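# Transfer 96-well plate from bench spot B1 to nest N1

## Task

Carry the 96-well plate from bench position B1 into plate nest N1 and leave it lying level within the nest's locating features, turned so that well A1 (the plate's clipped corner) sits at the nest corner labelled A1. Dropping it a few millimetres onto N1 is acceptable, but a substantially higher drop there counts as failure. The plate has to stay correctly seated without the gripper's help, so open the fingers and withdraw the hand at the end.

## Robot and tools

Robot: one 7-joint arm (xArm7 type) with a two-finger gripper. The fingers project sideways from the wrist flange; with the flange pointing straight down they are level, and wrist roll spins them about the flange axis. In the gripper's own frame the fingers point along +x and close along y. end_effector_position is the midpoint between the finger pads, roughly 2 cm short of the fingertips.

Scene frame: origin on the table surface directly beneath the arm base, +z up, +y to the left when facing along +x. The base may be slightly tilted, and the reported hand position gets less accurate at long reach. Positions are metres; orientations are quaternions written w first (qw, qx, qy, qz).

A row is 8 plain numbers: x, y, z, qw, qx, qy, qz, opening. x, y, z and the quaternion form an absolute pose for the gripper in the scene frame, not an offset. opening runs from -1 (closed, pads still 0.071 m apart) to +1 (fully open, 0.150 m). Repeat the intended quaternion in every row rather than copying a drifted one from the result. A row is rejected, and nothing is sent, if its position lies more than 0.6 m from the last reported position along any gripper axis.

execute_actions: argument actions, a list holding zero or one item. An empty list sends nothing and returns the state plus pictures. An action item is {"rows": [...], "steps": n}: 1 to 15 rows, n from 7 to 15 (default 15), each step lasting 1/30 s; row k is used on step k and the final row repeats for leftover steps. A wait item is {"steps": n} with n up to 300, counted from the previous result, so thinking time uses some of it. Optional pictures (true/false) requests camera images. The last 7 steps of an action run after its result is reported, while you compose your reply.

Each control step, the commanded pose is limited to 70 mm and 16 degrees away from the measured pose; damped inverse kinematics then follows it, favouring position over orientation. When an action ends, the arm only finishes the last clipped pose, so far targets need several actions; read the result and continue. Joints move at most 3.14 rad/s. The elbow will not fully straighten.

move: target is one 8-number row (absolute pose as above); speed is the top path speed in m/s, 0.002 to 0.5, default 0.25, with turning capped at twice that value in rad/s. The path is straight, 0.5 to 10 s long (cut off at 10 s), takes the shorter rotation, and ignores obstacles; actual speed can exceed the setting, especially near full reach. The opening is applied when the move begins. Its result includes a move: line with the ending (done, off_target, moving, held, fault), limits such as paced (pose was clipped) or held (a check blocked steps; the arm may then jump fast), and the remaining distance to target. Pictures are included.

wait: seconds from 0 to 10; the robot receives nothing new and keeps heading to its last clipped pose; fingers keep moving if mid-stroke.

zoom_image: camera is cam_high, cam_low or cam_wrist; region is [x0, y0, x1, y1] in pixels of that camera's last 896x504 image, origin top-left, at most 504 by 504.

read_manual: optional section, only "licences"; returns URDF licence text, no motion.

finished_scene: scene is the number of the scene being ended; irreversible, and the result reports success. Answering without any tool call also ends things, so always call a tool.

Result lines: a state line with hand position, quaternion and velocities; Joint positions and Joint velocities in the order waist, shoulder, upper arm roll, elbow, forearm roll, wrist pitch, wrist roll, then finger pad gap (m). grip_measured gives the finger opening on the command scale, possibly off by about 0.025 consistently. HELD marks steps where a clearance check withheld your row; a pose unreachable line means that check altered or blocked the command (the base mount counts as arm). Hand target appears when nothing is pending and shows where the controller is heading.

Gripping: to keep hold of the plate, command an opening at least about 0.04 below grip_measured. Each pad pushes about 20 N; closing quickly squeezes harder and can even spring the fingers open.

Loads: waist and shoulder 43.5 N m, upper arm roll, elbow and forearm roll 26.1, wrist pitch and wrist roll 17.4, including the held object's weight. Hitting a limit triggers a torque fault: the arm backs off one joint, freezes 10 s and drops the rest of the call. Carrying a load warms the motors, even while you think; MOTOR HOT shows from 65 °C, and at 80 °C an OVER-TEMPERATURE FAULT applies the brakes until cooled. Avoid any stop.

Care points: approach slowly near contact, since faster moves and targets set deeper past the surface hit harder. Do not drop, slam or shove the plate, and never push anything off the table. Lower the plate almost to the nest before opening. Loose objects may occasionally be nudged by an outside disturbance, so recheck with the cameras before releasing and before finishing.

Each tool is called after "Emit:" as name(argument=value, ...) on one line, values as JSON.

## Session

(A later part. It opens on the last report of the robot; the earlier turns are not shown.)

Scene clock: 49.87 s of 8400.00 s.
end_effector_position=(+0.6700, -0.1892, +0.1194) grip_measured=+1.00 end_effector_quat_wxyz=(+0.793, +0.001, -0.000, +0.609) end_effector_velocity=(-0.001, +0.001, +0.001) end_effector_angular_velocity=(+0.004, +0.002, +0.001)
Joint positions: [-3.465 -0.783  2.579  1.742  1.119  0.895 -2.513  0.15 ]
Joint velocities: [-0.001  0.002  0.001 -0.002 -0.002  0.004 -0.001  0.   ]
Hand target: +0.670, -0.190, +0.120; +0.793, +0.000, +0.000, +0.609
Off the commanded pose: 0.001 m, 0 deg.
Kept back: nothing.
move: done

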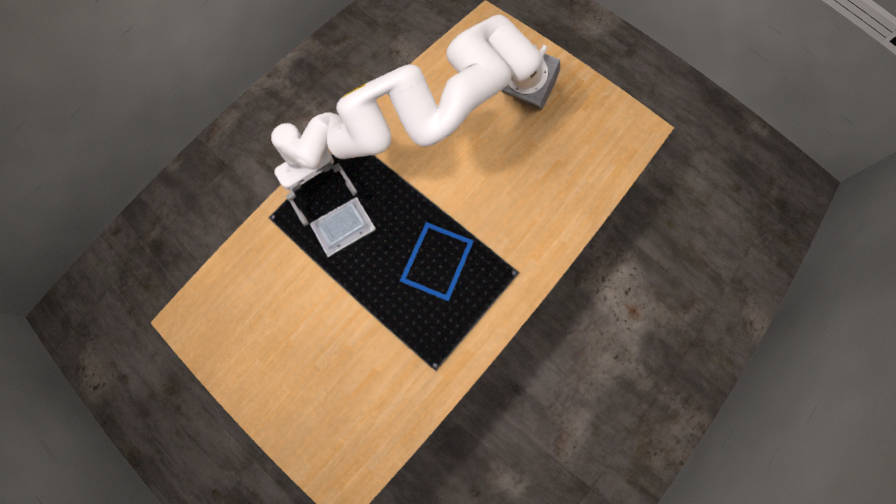

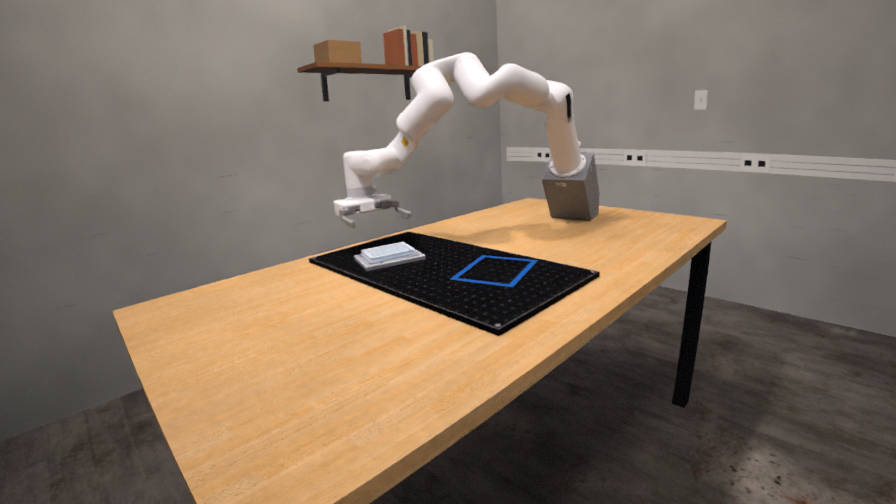

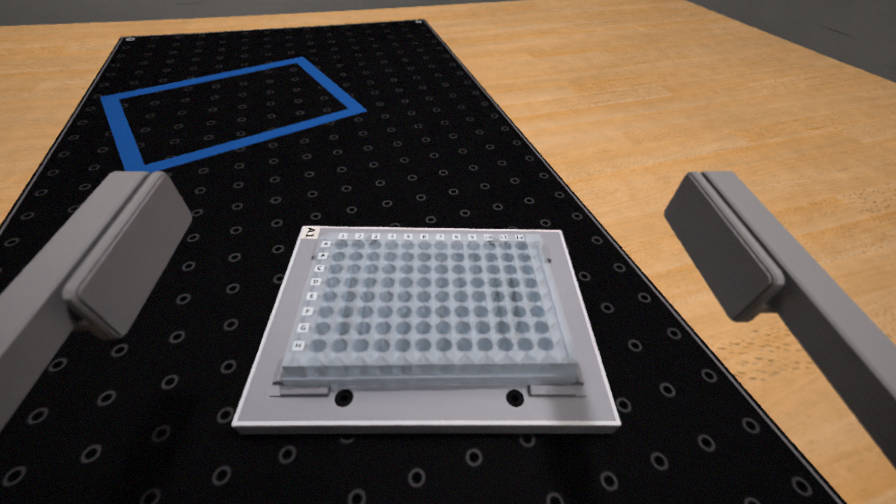

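Emit:
move(target=[0.6846, -0.137, 0.055, 0.793, 0, 0, 0.609, 1], speed=0.1)

Emit:
move(target=[0.6846, -0.137, 0.04, 0.793, 0, 0, 0.609, 1], speed=0.04)

Emit:
move(target=[0.6846, -0.137, 0.04, 0.793, 0, 0, 0.609, 0.3])

Emit:
move(target=[0.6846, -0.137, 0.046, 0.793, 0, 0, 0.609, 0.3], speed=0.03)

Emit:
move(target=[0.687, -0.1334, 0.046, 0.793, 0, 0, 0.609, 0.3], speed=0.03)

Emit:
move(target=[0.687, -0.1334, 0.039, 0.793, 0, 0, 0.609, 0.3], speed=0.02)

Emit:
move(target=[0.687, -0.1334, 0.039, 0.793, 0, 0, 0.609, 1])

Emit:
move(target=[0.67, -0.19, 0.12, 0.793, 0, 0, 0.609, 1], speed=0.1)

Scene clock: 51.57 s of 8400.00 s.
end_effector_position=(+0.6847, -0.1379, +0.0555) grip_measured=+1.00 end_effector_quat_wxyz=(+0.793, -0.001, +0.000, +0.609) end_effector_velocity=(+0.001, -0.000, -0.002) end_effector_angular_velocity=(-0.003, -0.001, +0.000)
Joint positions: [-3.378 -0.867  2.623  1.778  1.155  0.782 -2.451  0.15 ]
Joint velocities: [ 0.    -0.004  0.     0.005  0.001 -0.003  0.002  0.   ]
Hand target: +0.685, -0.137, +0.055; +0.793, -0.000, -0.000, +0.609
Off the commanded pose: 0.001 m, 0 deg.
Kept back: nothing.
move: done

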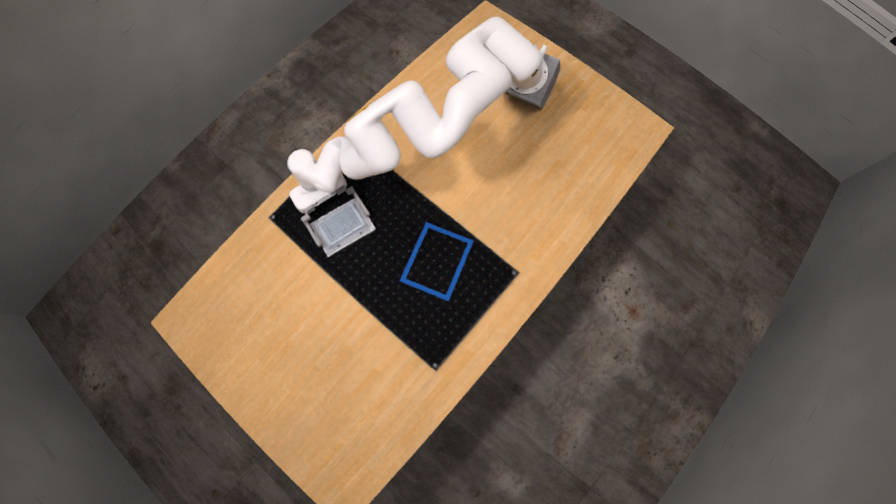

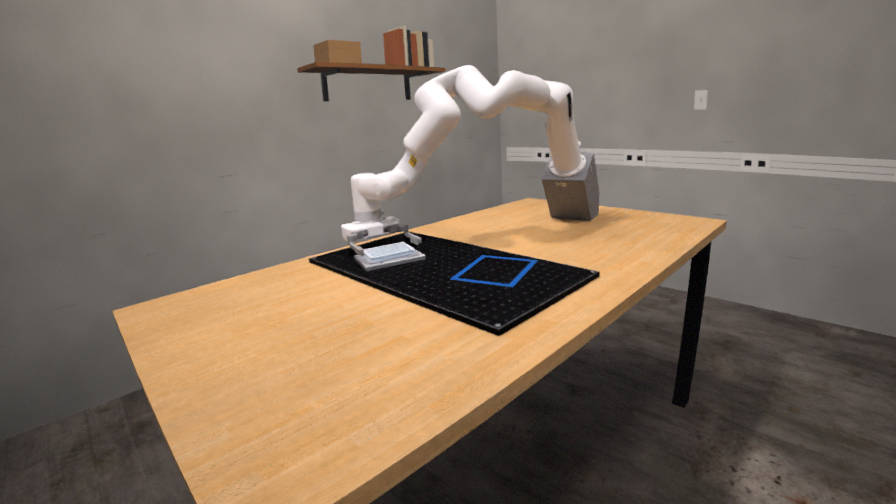

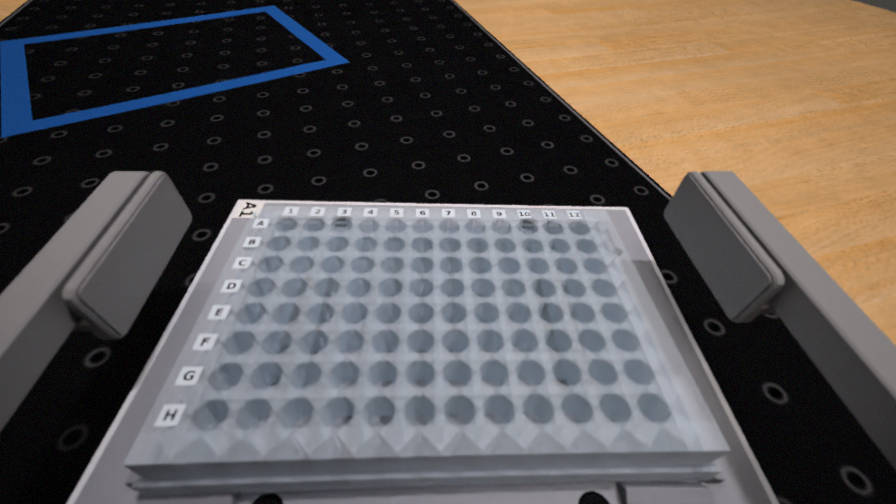

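Scene clock: 52.33 s of 8400.00 s.
end_effector_position=(+0.6846, -0.1371, +0.0402) grip_measured=+1.00 end_effector_quat_wxyz=(+0.793, -0.000, -0.000, +0.609) end_effector_velocity=(+0.001, -0.001, +0.000) end_effector_angular_velocity=(-0.004, -0.002, +0.001)
Joint positions: [-3.384 -0.909  2.635  1.816  1.165  0.773 -2.445  0.15 ]
Joint velocities: [-0.001 -0.003 -0.003  0.006  0.001 -0.001  0.001  0.   ]
Hand target: +0.685, -0.137, +0.040; +0.793, -0.000, -0.000, +0.609
Off the commanded pose: 0.000 m, 0 deg.
Kept back: nothing.
move: done

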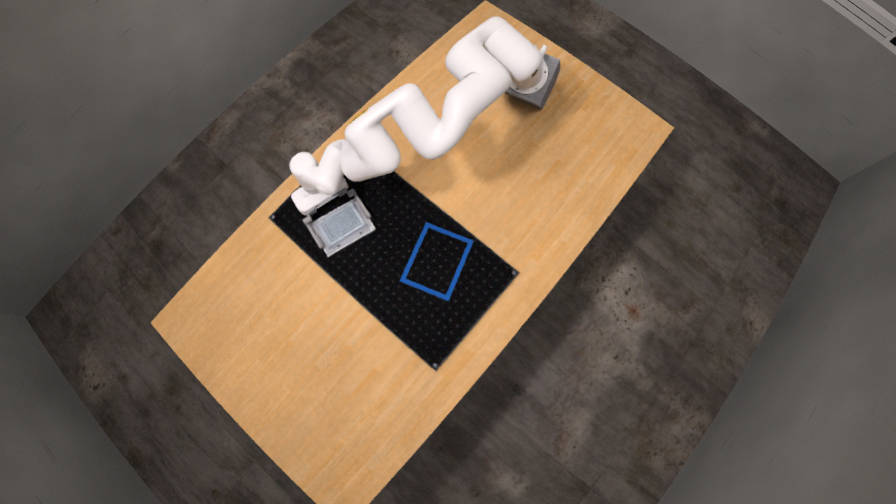

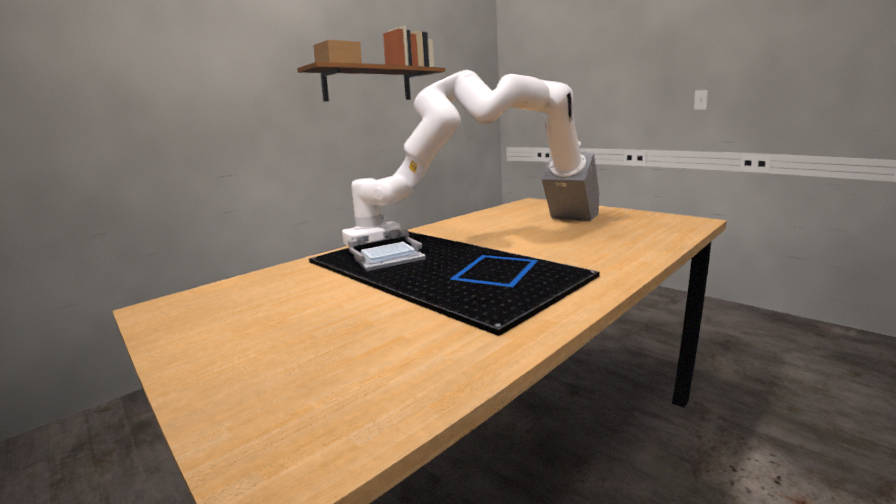

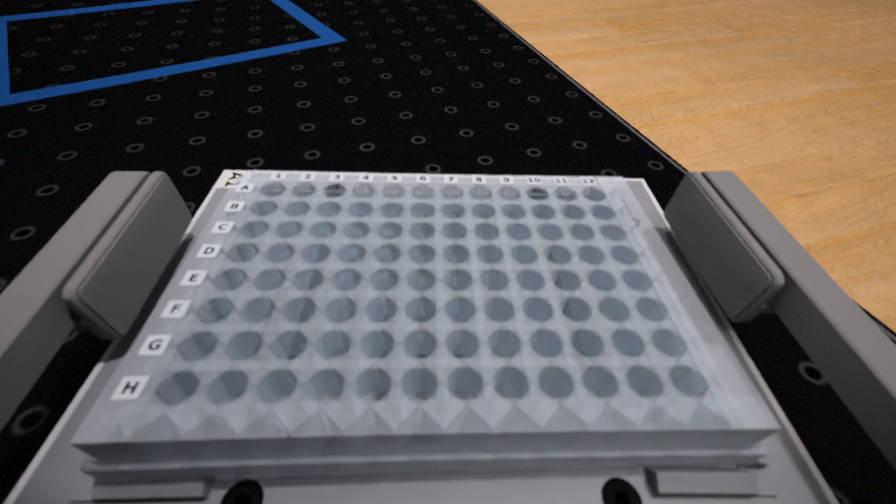

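Scene clock: 53.03 s of 8400.00 s.
end_effector_position=(+0.6847, -0.1371, +0.0401) grip_measured=+0.43 end_effector_quat_wxyz=(+0.793, -0.000, -0.000, +0.609) end_effector_velocity=(-0.000, -0.000, -0.000) end_effector_angular_velocity=(+0.000, +0.001, -0.001)
Joint positions: [-3.384 -0.909  2.635  1.816  1.165  0.773 -2.445  0.127]
Joint velocities: [-0.001 -0.001  0.001 -0.     0.    -0.    -0.     0.   ]
Hand target: +0.685, -0.137, +0.040; +0.793, -0.000, -0.000, +0.609
Off the commanded pose: 0.000 m, 0 deg.
Kept back: nothing.
move: done

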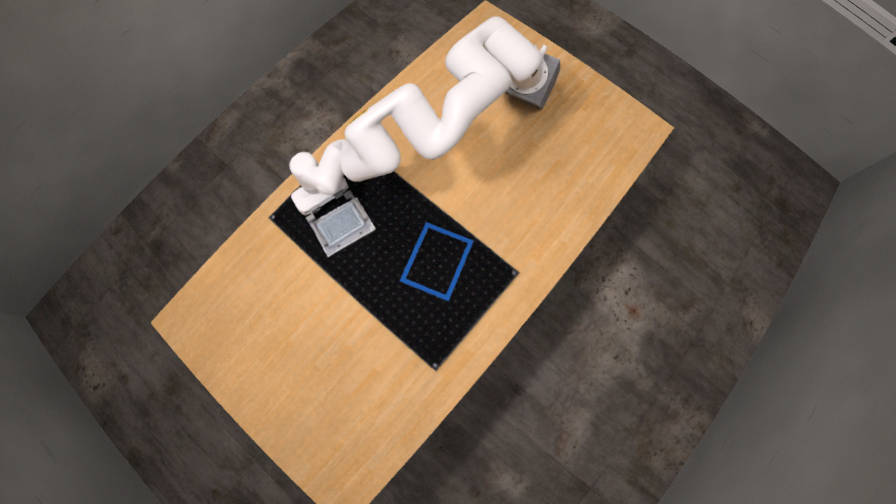

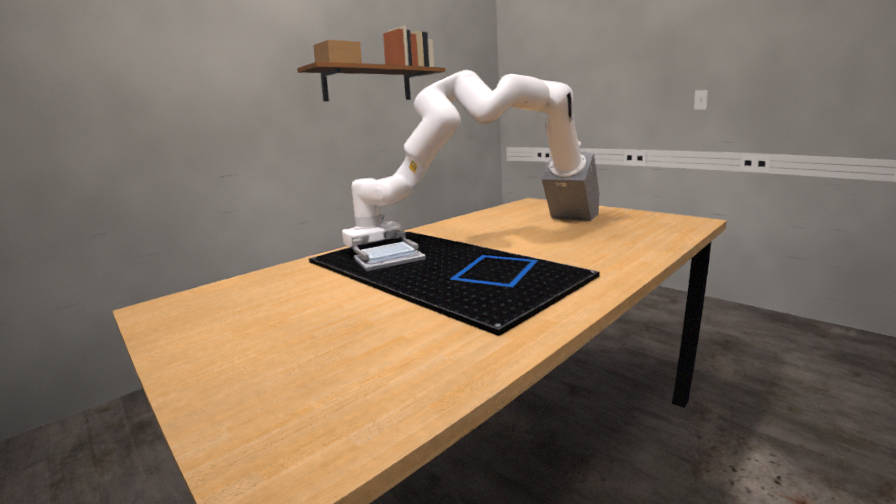

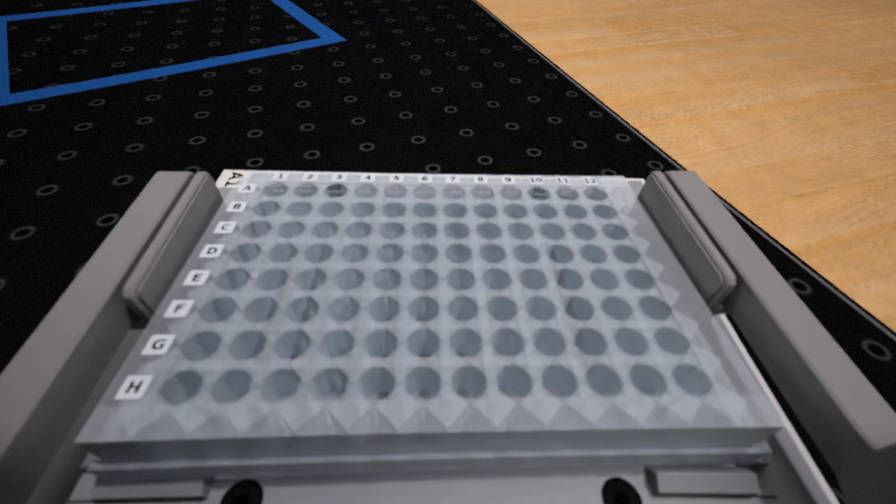

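Scene clock: 53.73 s of 8400.00 s.
end_effector_position=(+0.6846, -0.1370, +0.0459) grip_measured=+0.43 end_effector_quat_wxyz=(+0.793, -0.000, -0.000, +0.609) end_effector_velocity=(-0.001, +0.000, -0.000) end_effector_angular_velocity=(+0.001, +0.002, -0.001)
Joint positions: [-3.382 -0.893  2.63   1.801  1.161  0.777 -2.447  0.127]
Joint velocities: [ 0.002  0.002 -0.001 -0.005  0.     0.001 -0.    -0.   ]
Hand target: +0.685, -0.137, +0.046; +0.793, +0.000, +0.000, +0.609
Off the commanded pose: 0.000 m, 0 deg.
Kept back: nothing.
move: done

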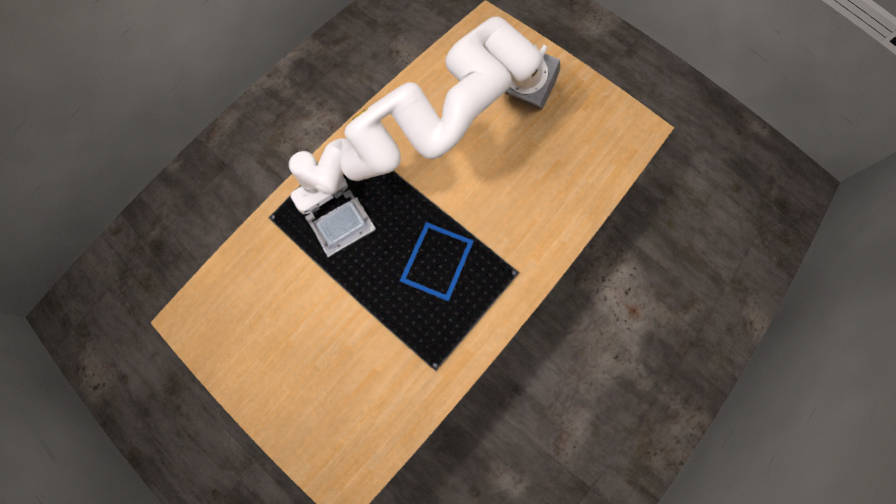

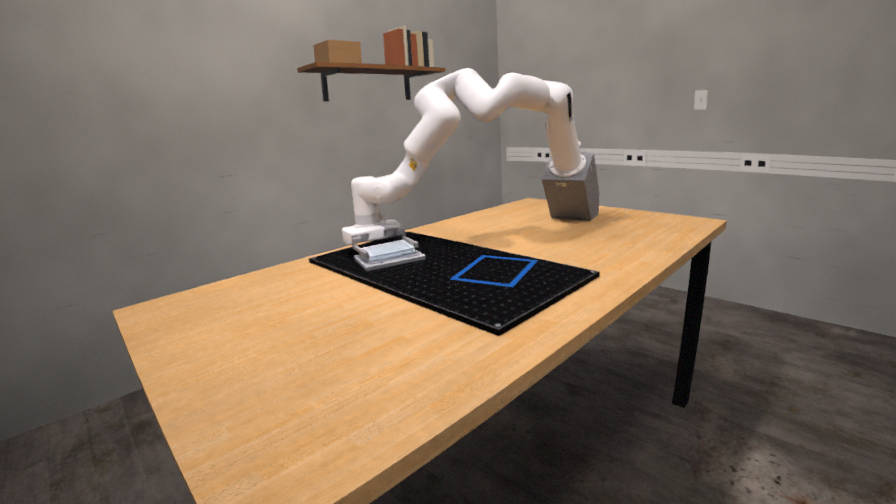

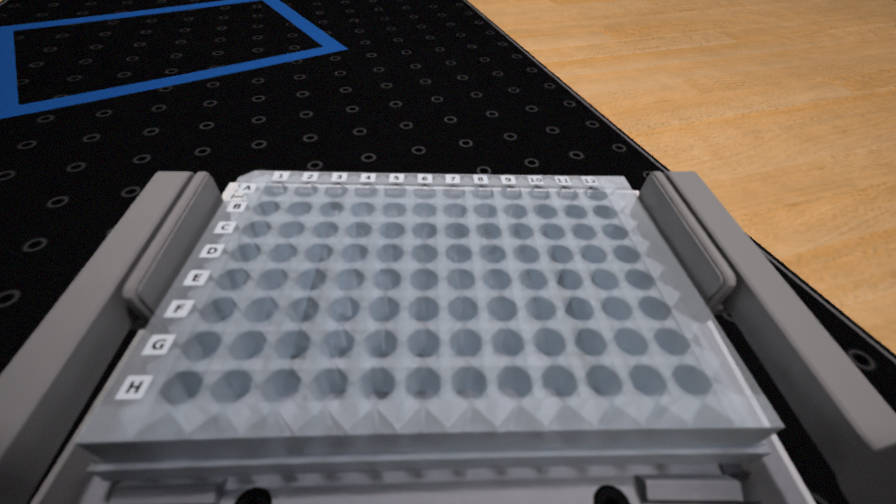

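Scene clock: 54.43 s of 8400.00 s.
end_effector_position=(+0.6870, -0.1334, +0.0460) grip_measured=+0.43 end_effector_quat_wxyz=(+0.793, -0.000, -0.000, +0.609) end_effector_velocity=(-0.001, -0.002, -0.000) end_effector_angular_velocity=(-0.004, +0.002, -0.003)
Joint positions: [-3.375 -0.89   2.629  1.801  1.158  0.775 -2.439  0.127]
Joint velocities: [-0.001 -0.001 -0.003 -0.001 -0.    -0.     0.001  0.   ]
Hand target: +0.687, -0.133, +0.046; +0.793, -0.000, -0.000, +0.609
Off the commanded pose: 0.000 m, 0 deg.
Kept back: nothing.
move: done

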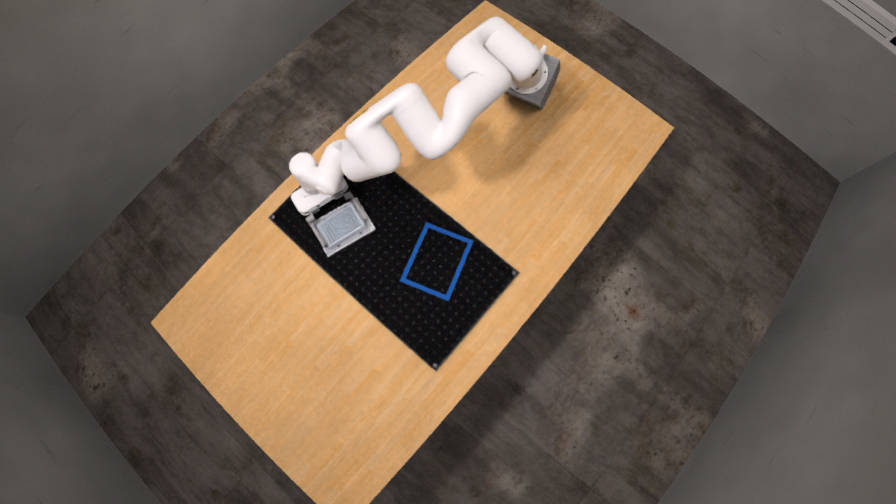

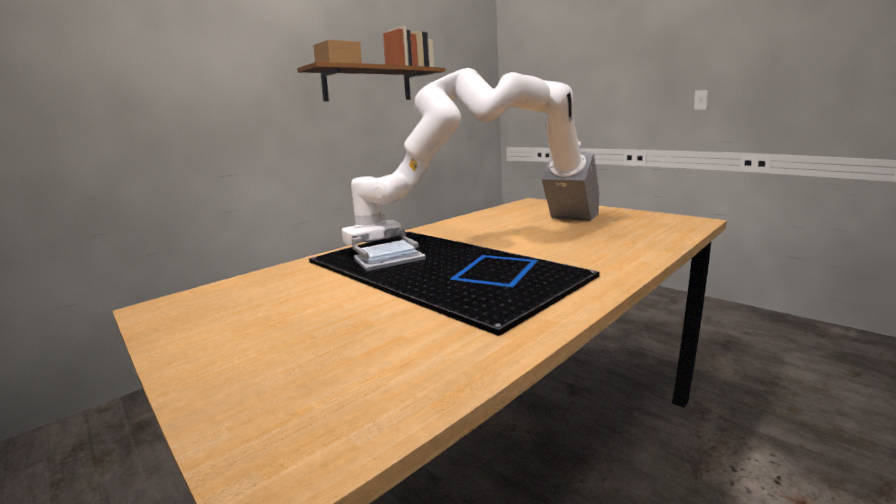

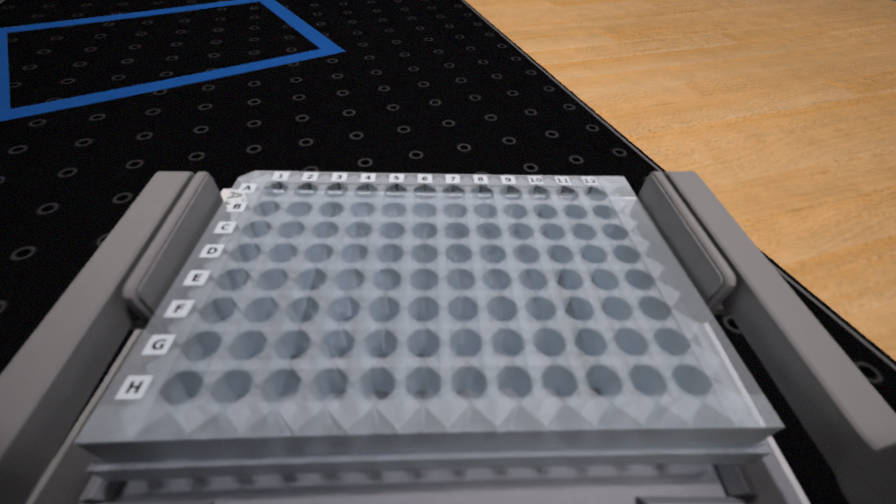

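Scene clock: 55.13 s of 8400.00 s.
end_effector_position=(+0.6877, -0.1336, +0.0402) grip_measured=+0.43 end_effector_quat_wxyz=(+0.793, -0.001, -0.001, +0.609) end_effector_velocity=(-0.001, -0.002, -0.004) end_effector_angular_velocity=(-0.002, +0.003, -0.009)
Joint positions: [-3.378 -0.908  2.633  1.82   1.163  0.772 -2.437  0.128]
Joint velocities: [-0.001 -0.009 -0.001  0.003  0.004 -0.003  0.006  0.   ]
Hand target: +0.687, -0.133, +0.039; +0.793, -0.000, -0.000, +0.609
Off the commanded pose: 0.001 m, 0 deg.
Kept back: nothing.
move: done

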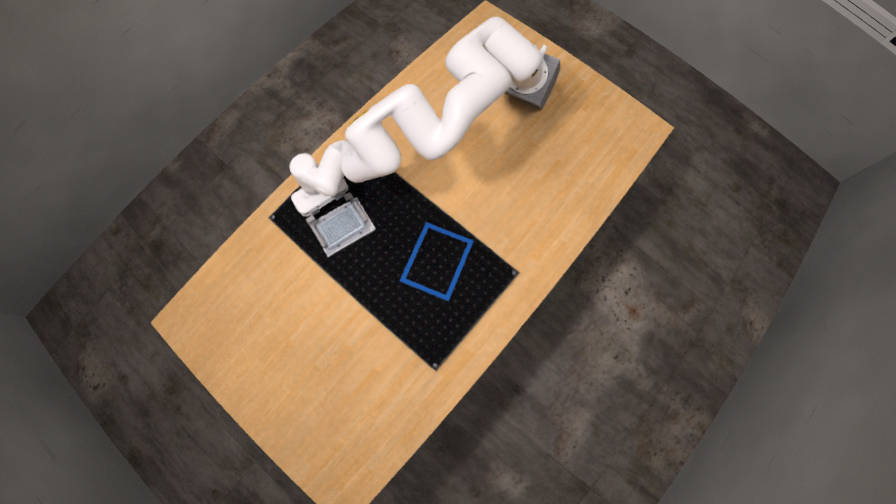

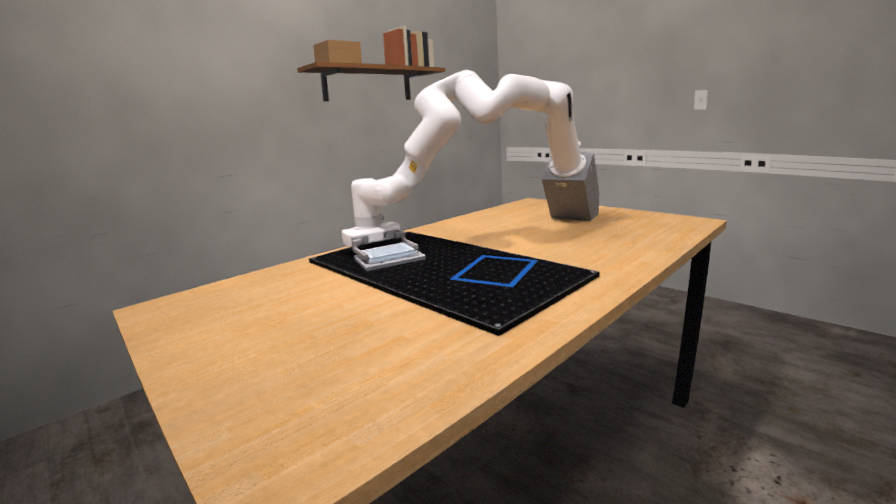

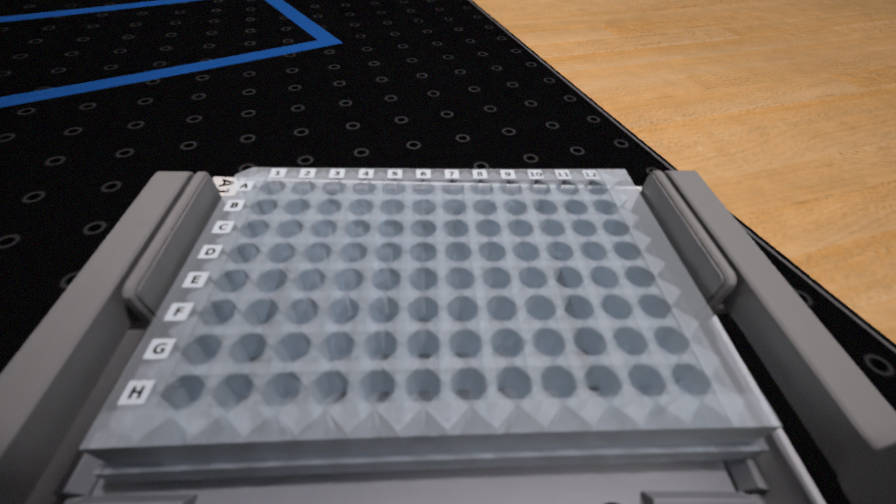

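Scene clock: 55.83 s of 8400.00 s.
end_effector_position=(+0.6870, -0.1334, +0.0390) grip_measured=+1.00 end_effector_quat_wxyz=(+0.793, +0.000, +0.000, +0.609) end_effector_velocity=(-0.000, +0.000, -0.000) end_effector_angular_velocity=(+0.000, +0.001, -0.000)
Joint positions: [-3.378 -0.91   2.634  1.819  1.162  0.771 -2.436  0.15 ]
Joint velocities: [ 0.    -0.001 -0.     0.     0.     0.     0.     0.   ]
Hand target: +0.687, -0.133, +0.039; +0.793, +0.000, -0.000, +0.609
Off the commanded pose: 0.000 m, 0 deg.
Kept back: nothing.
move: done

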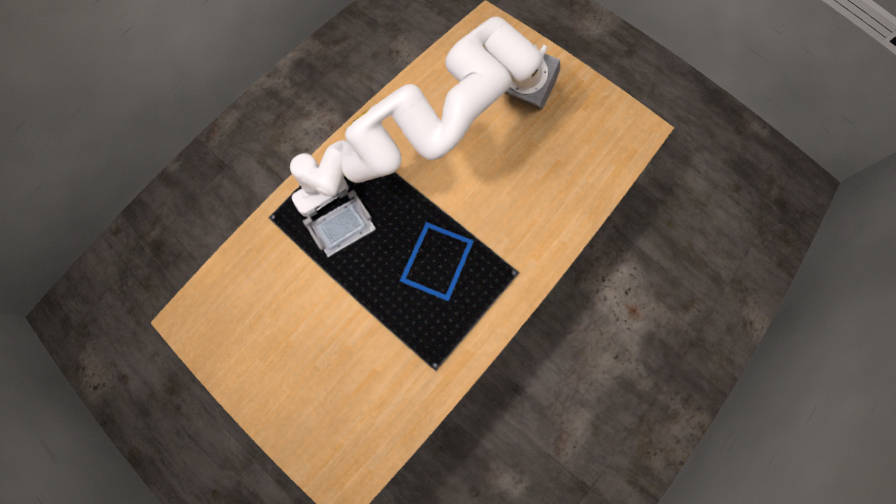

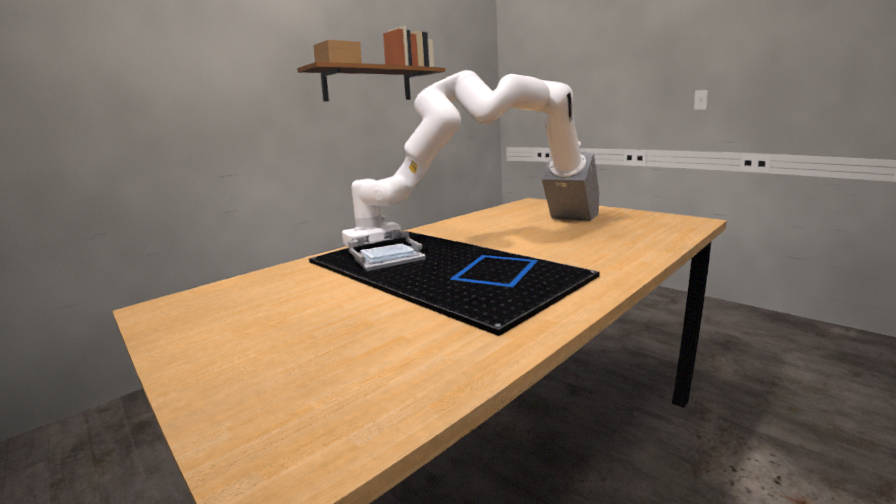

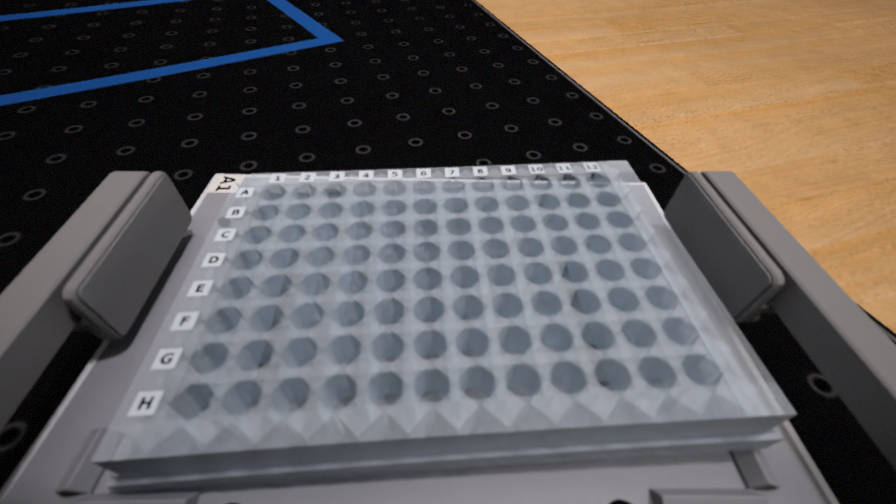

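Scene clock: 57.20 s of 8400.00 s.
end_effector_position=(+0.6700, -0.1892, +0.1195) grip_measured=+1.00 end_effector_quat_wxyz=(+0.793, +0.001, -0.000, +0.609) end_effector_velocity=(-0.001, +0.000, +0.001) end_effector_angular_velocity=(+0.003, +0.002, +0.002)
Joint positions: [-3.465 -0.783  2.579  1.742  1.119  0.895 -2.512  0.15 ]
Joint velocities: [-0.001  0.002  0.001 -0.002 -0.003  0.004 -0.002  0.   ]
Hand target: +0.670, -0.190, +0.120; +0.793, +0.000, +0.000, +0.609
Off the commanded pose: 0.001 m, 0 deg.
Kept back: nothing.
move: done

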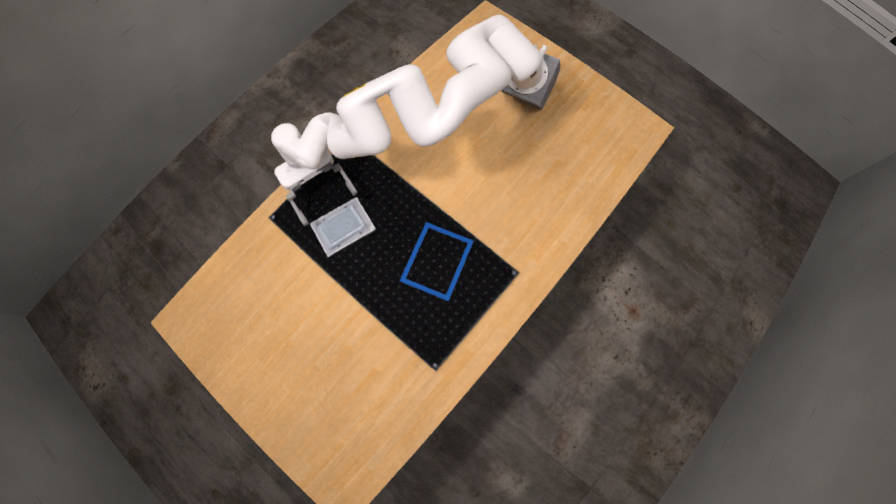

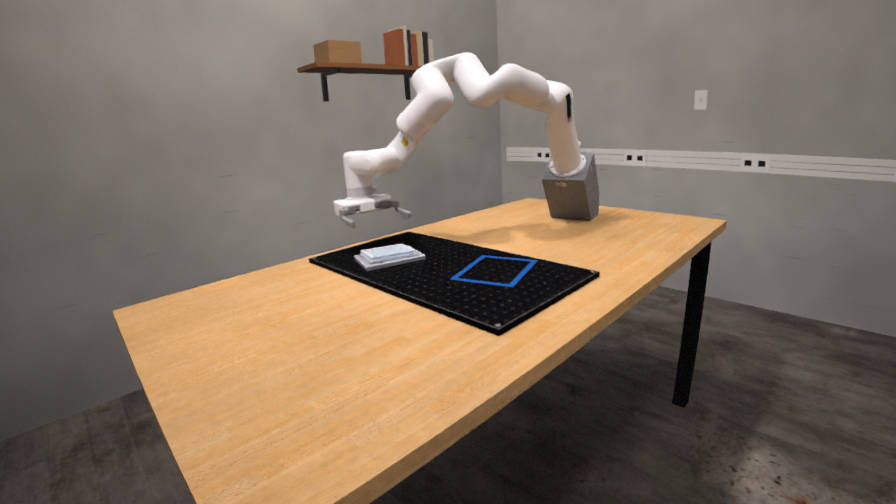

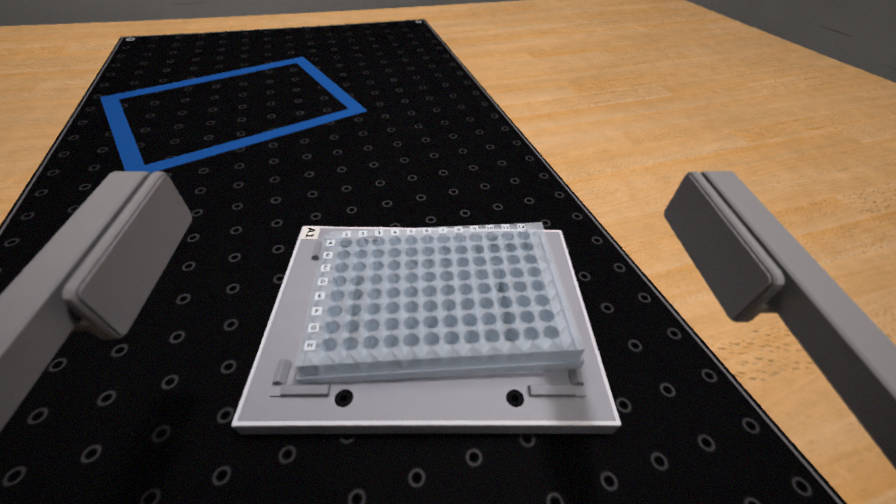

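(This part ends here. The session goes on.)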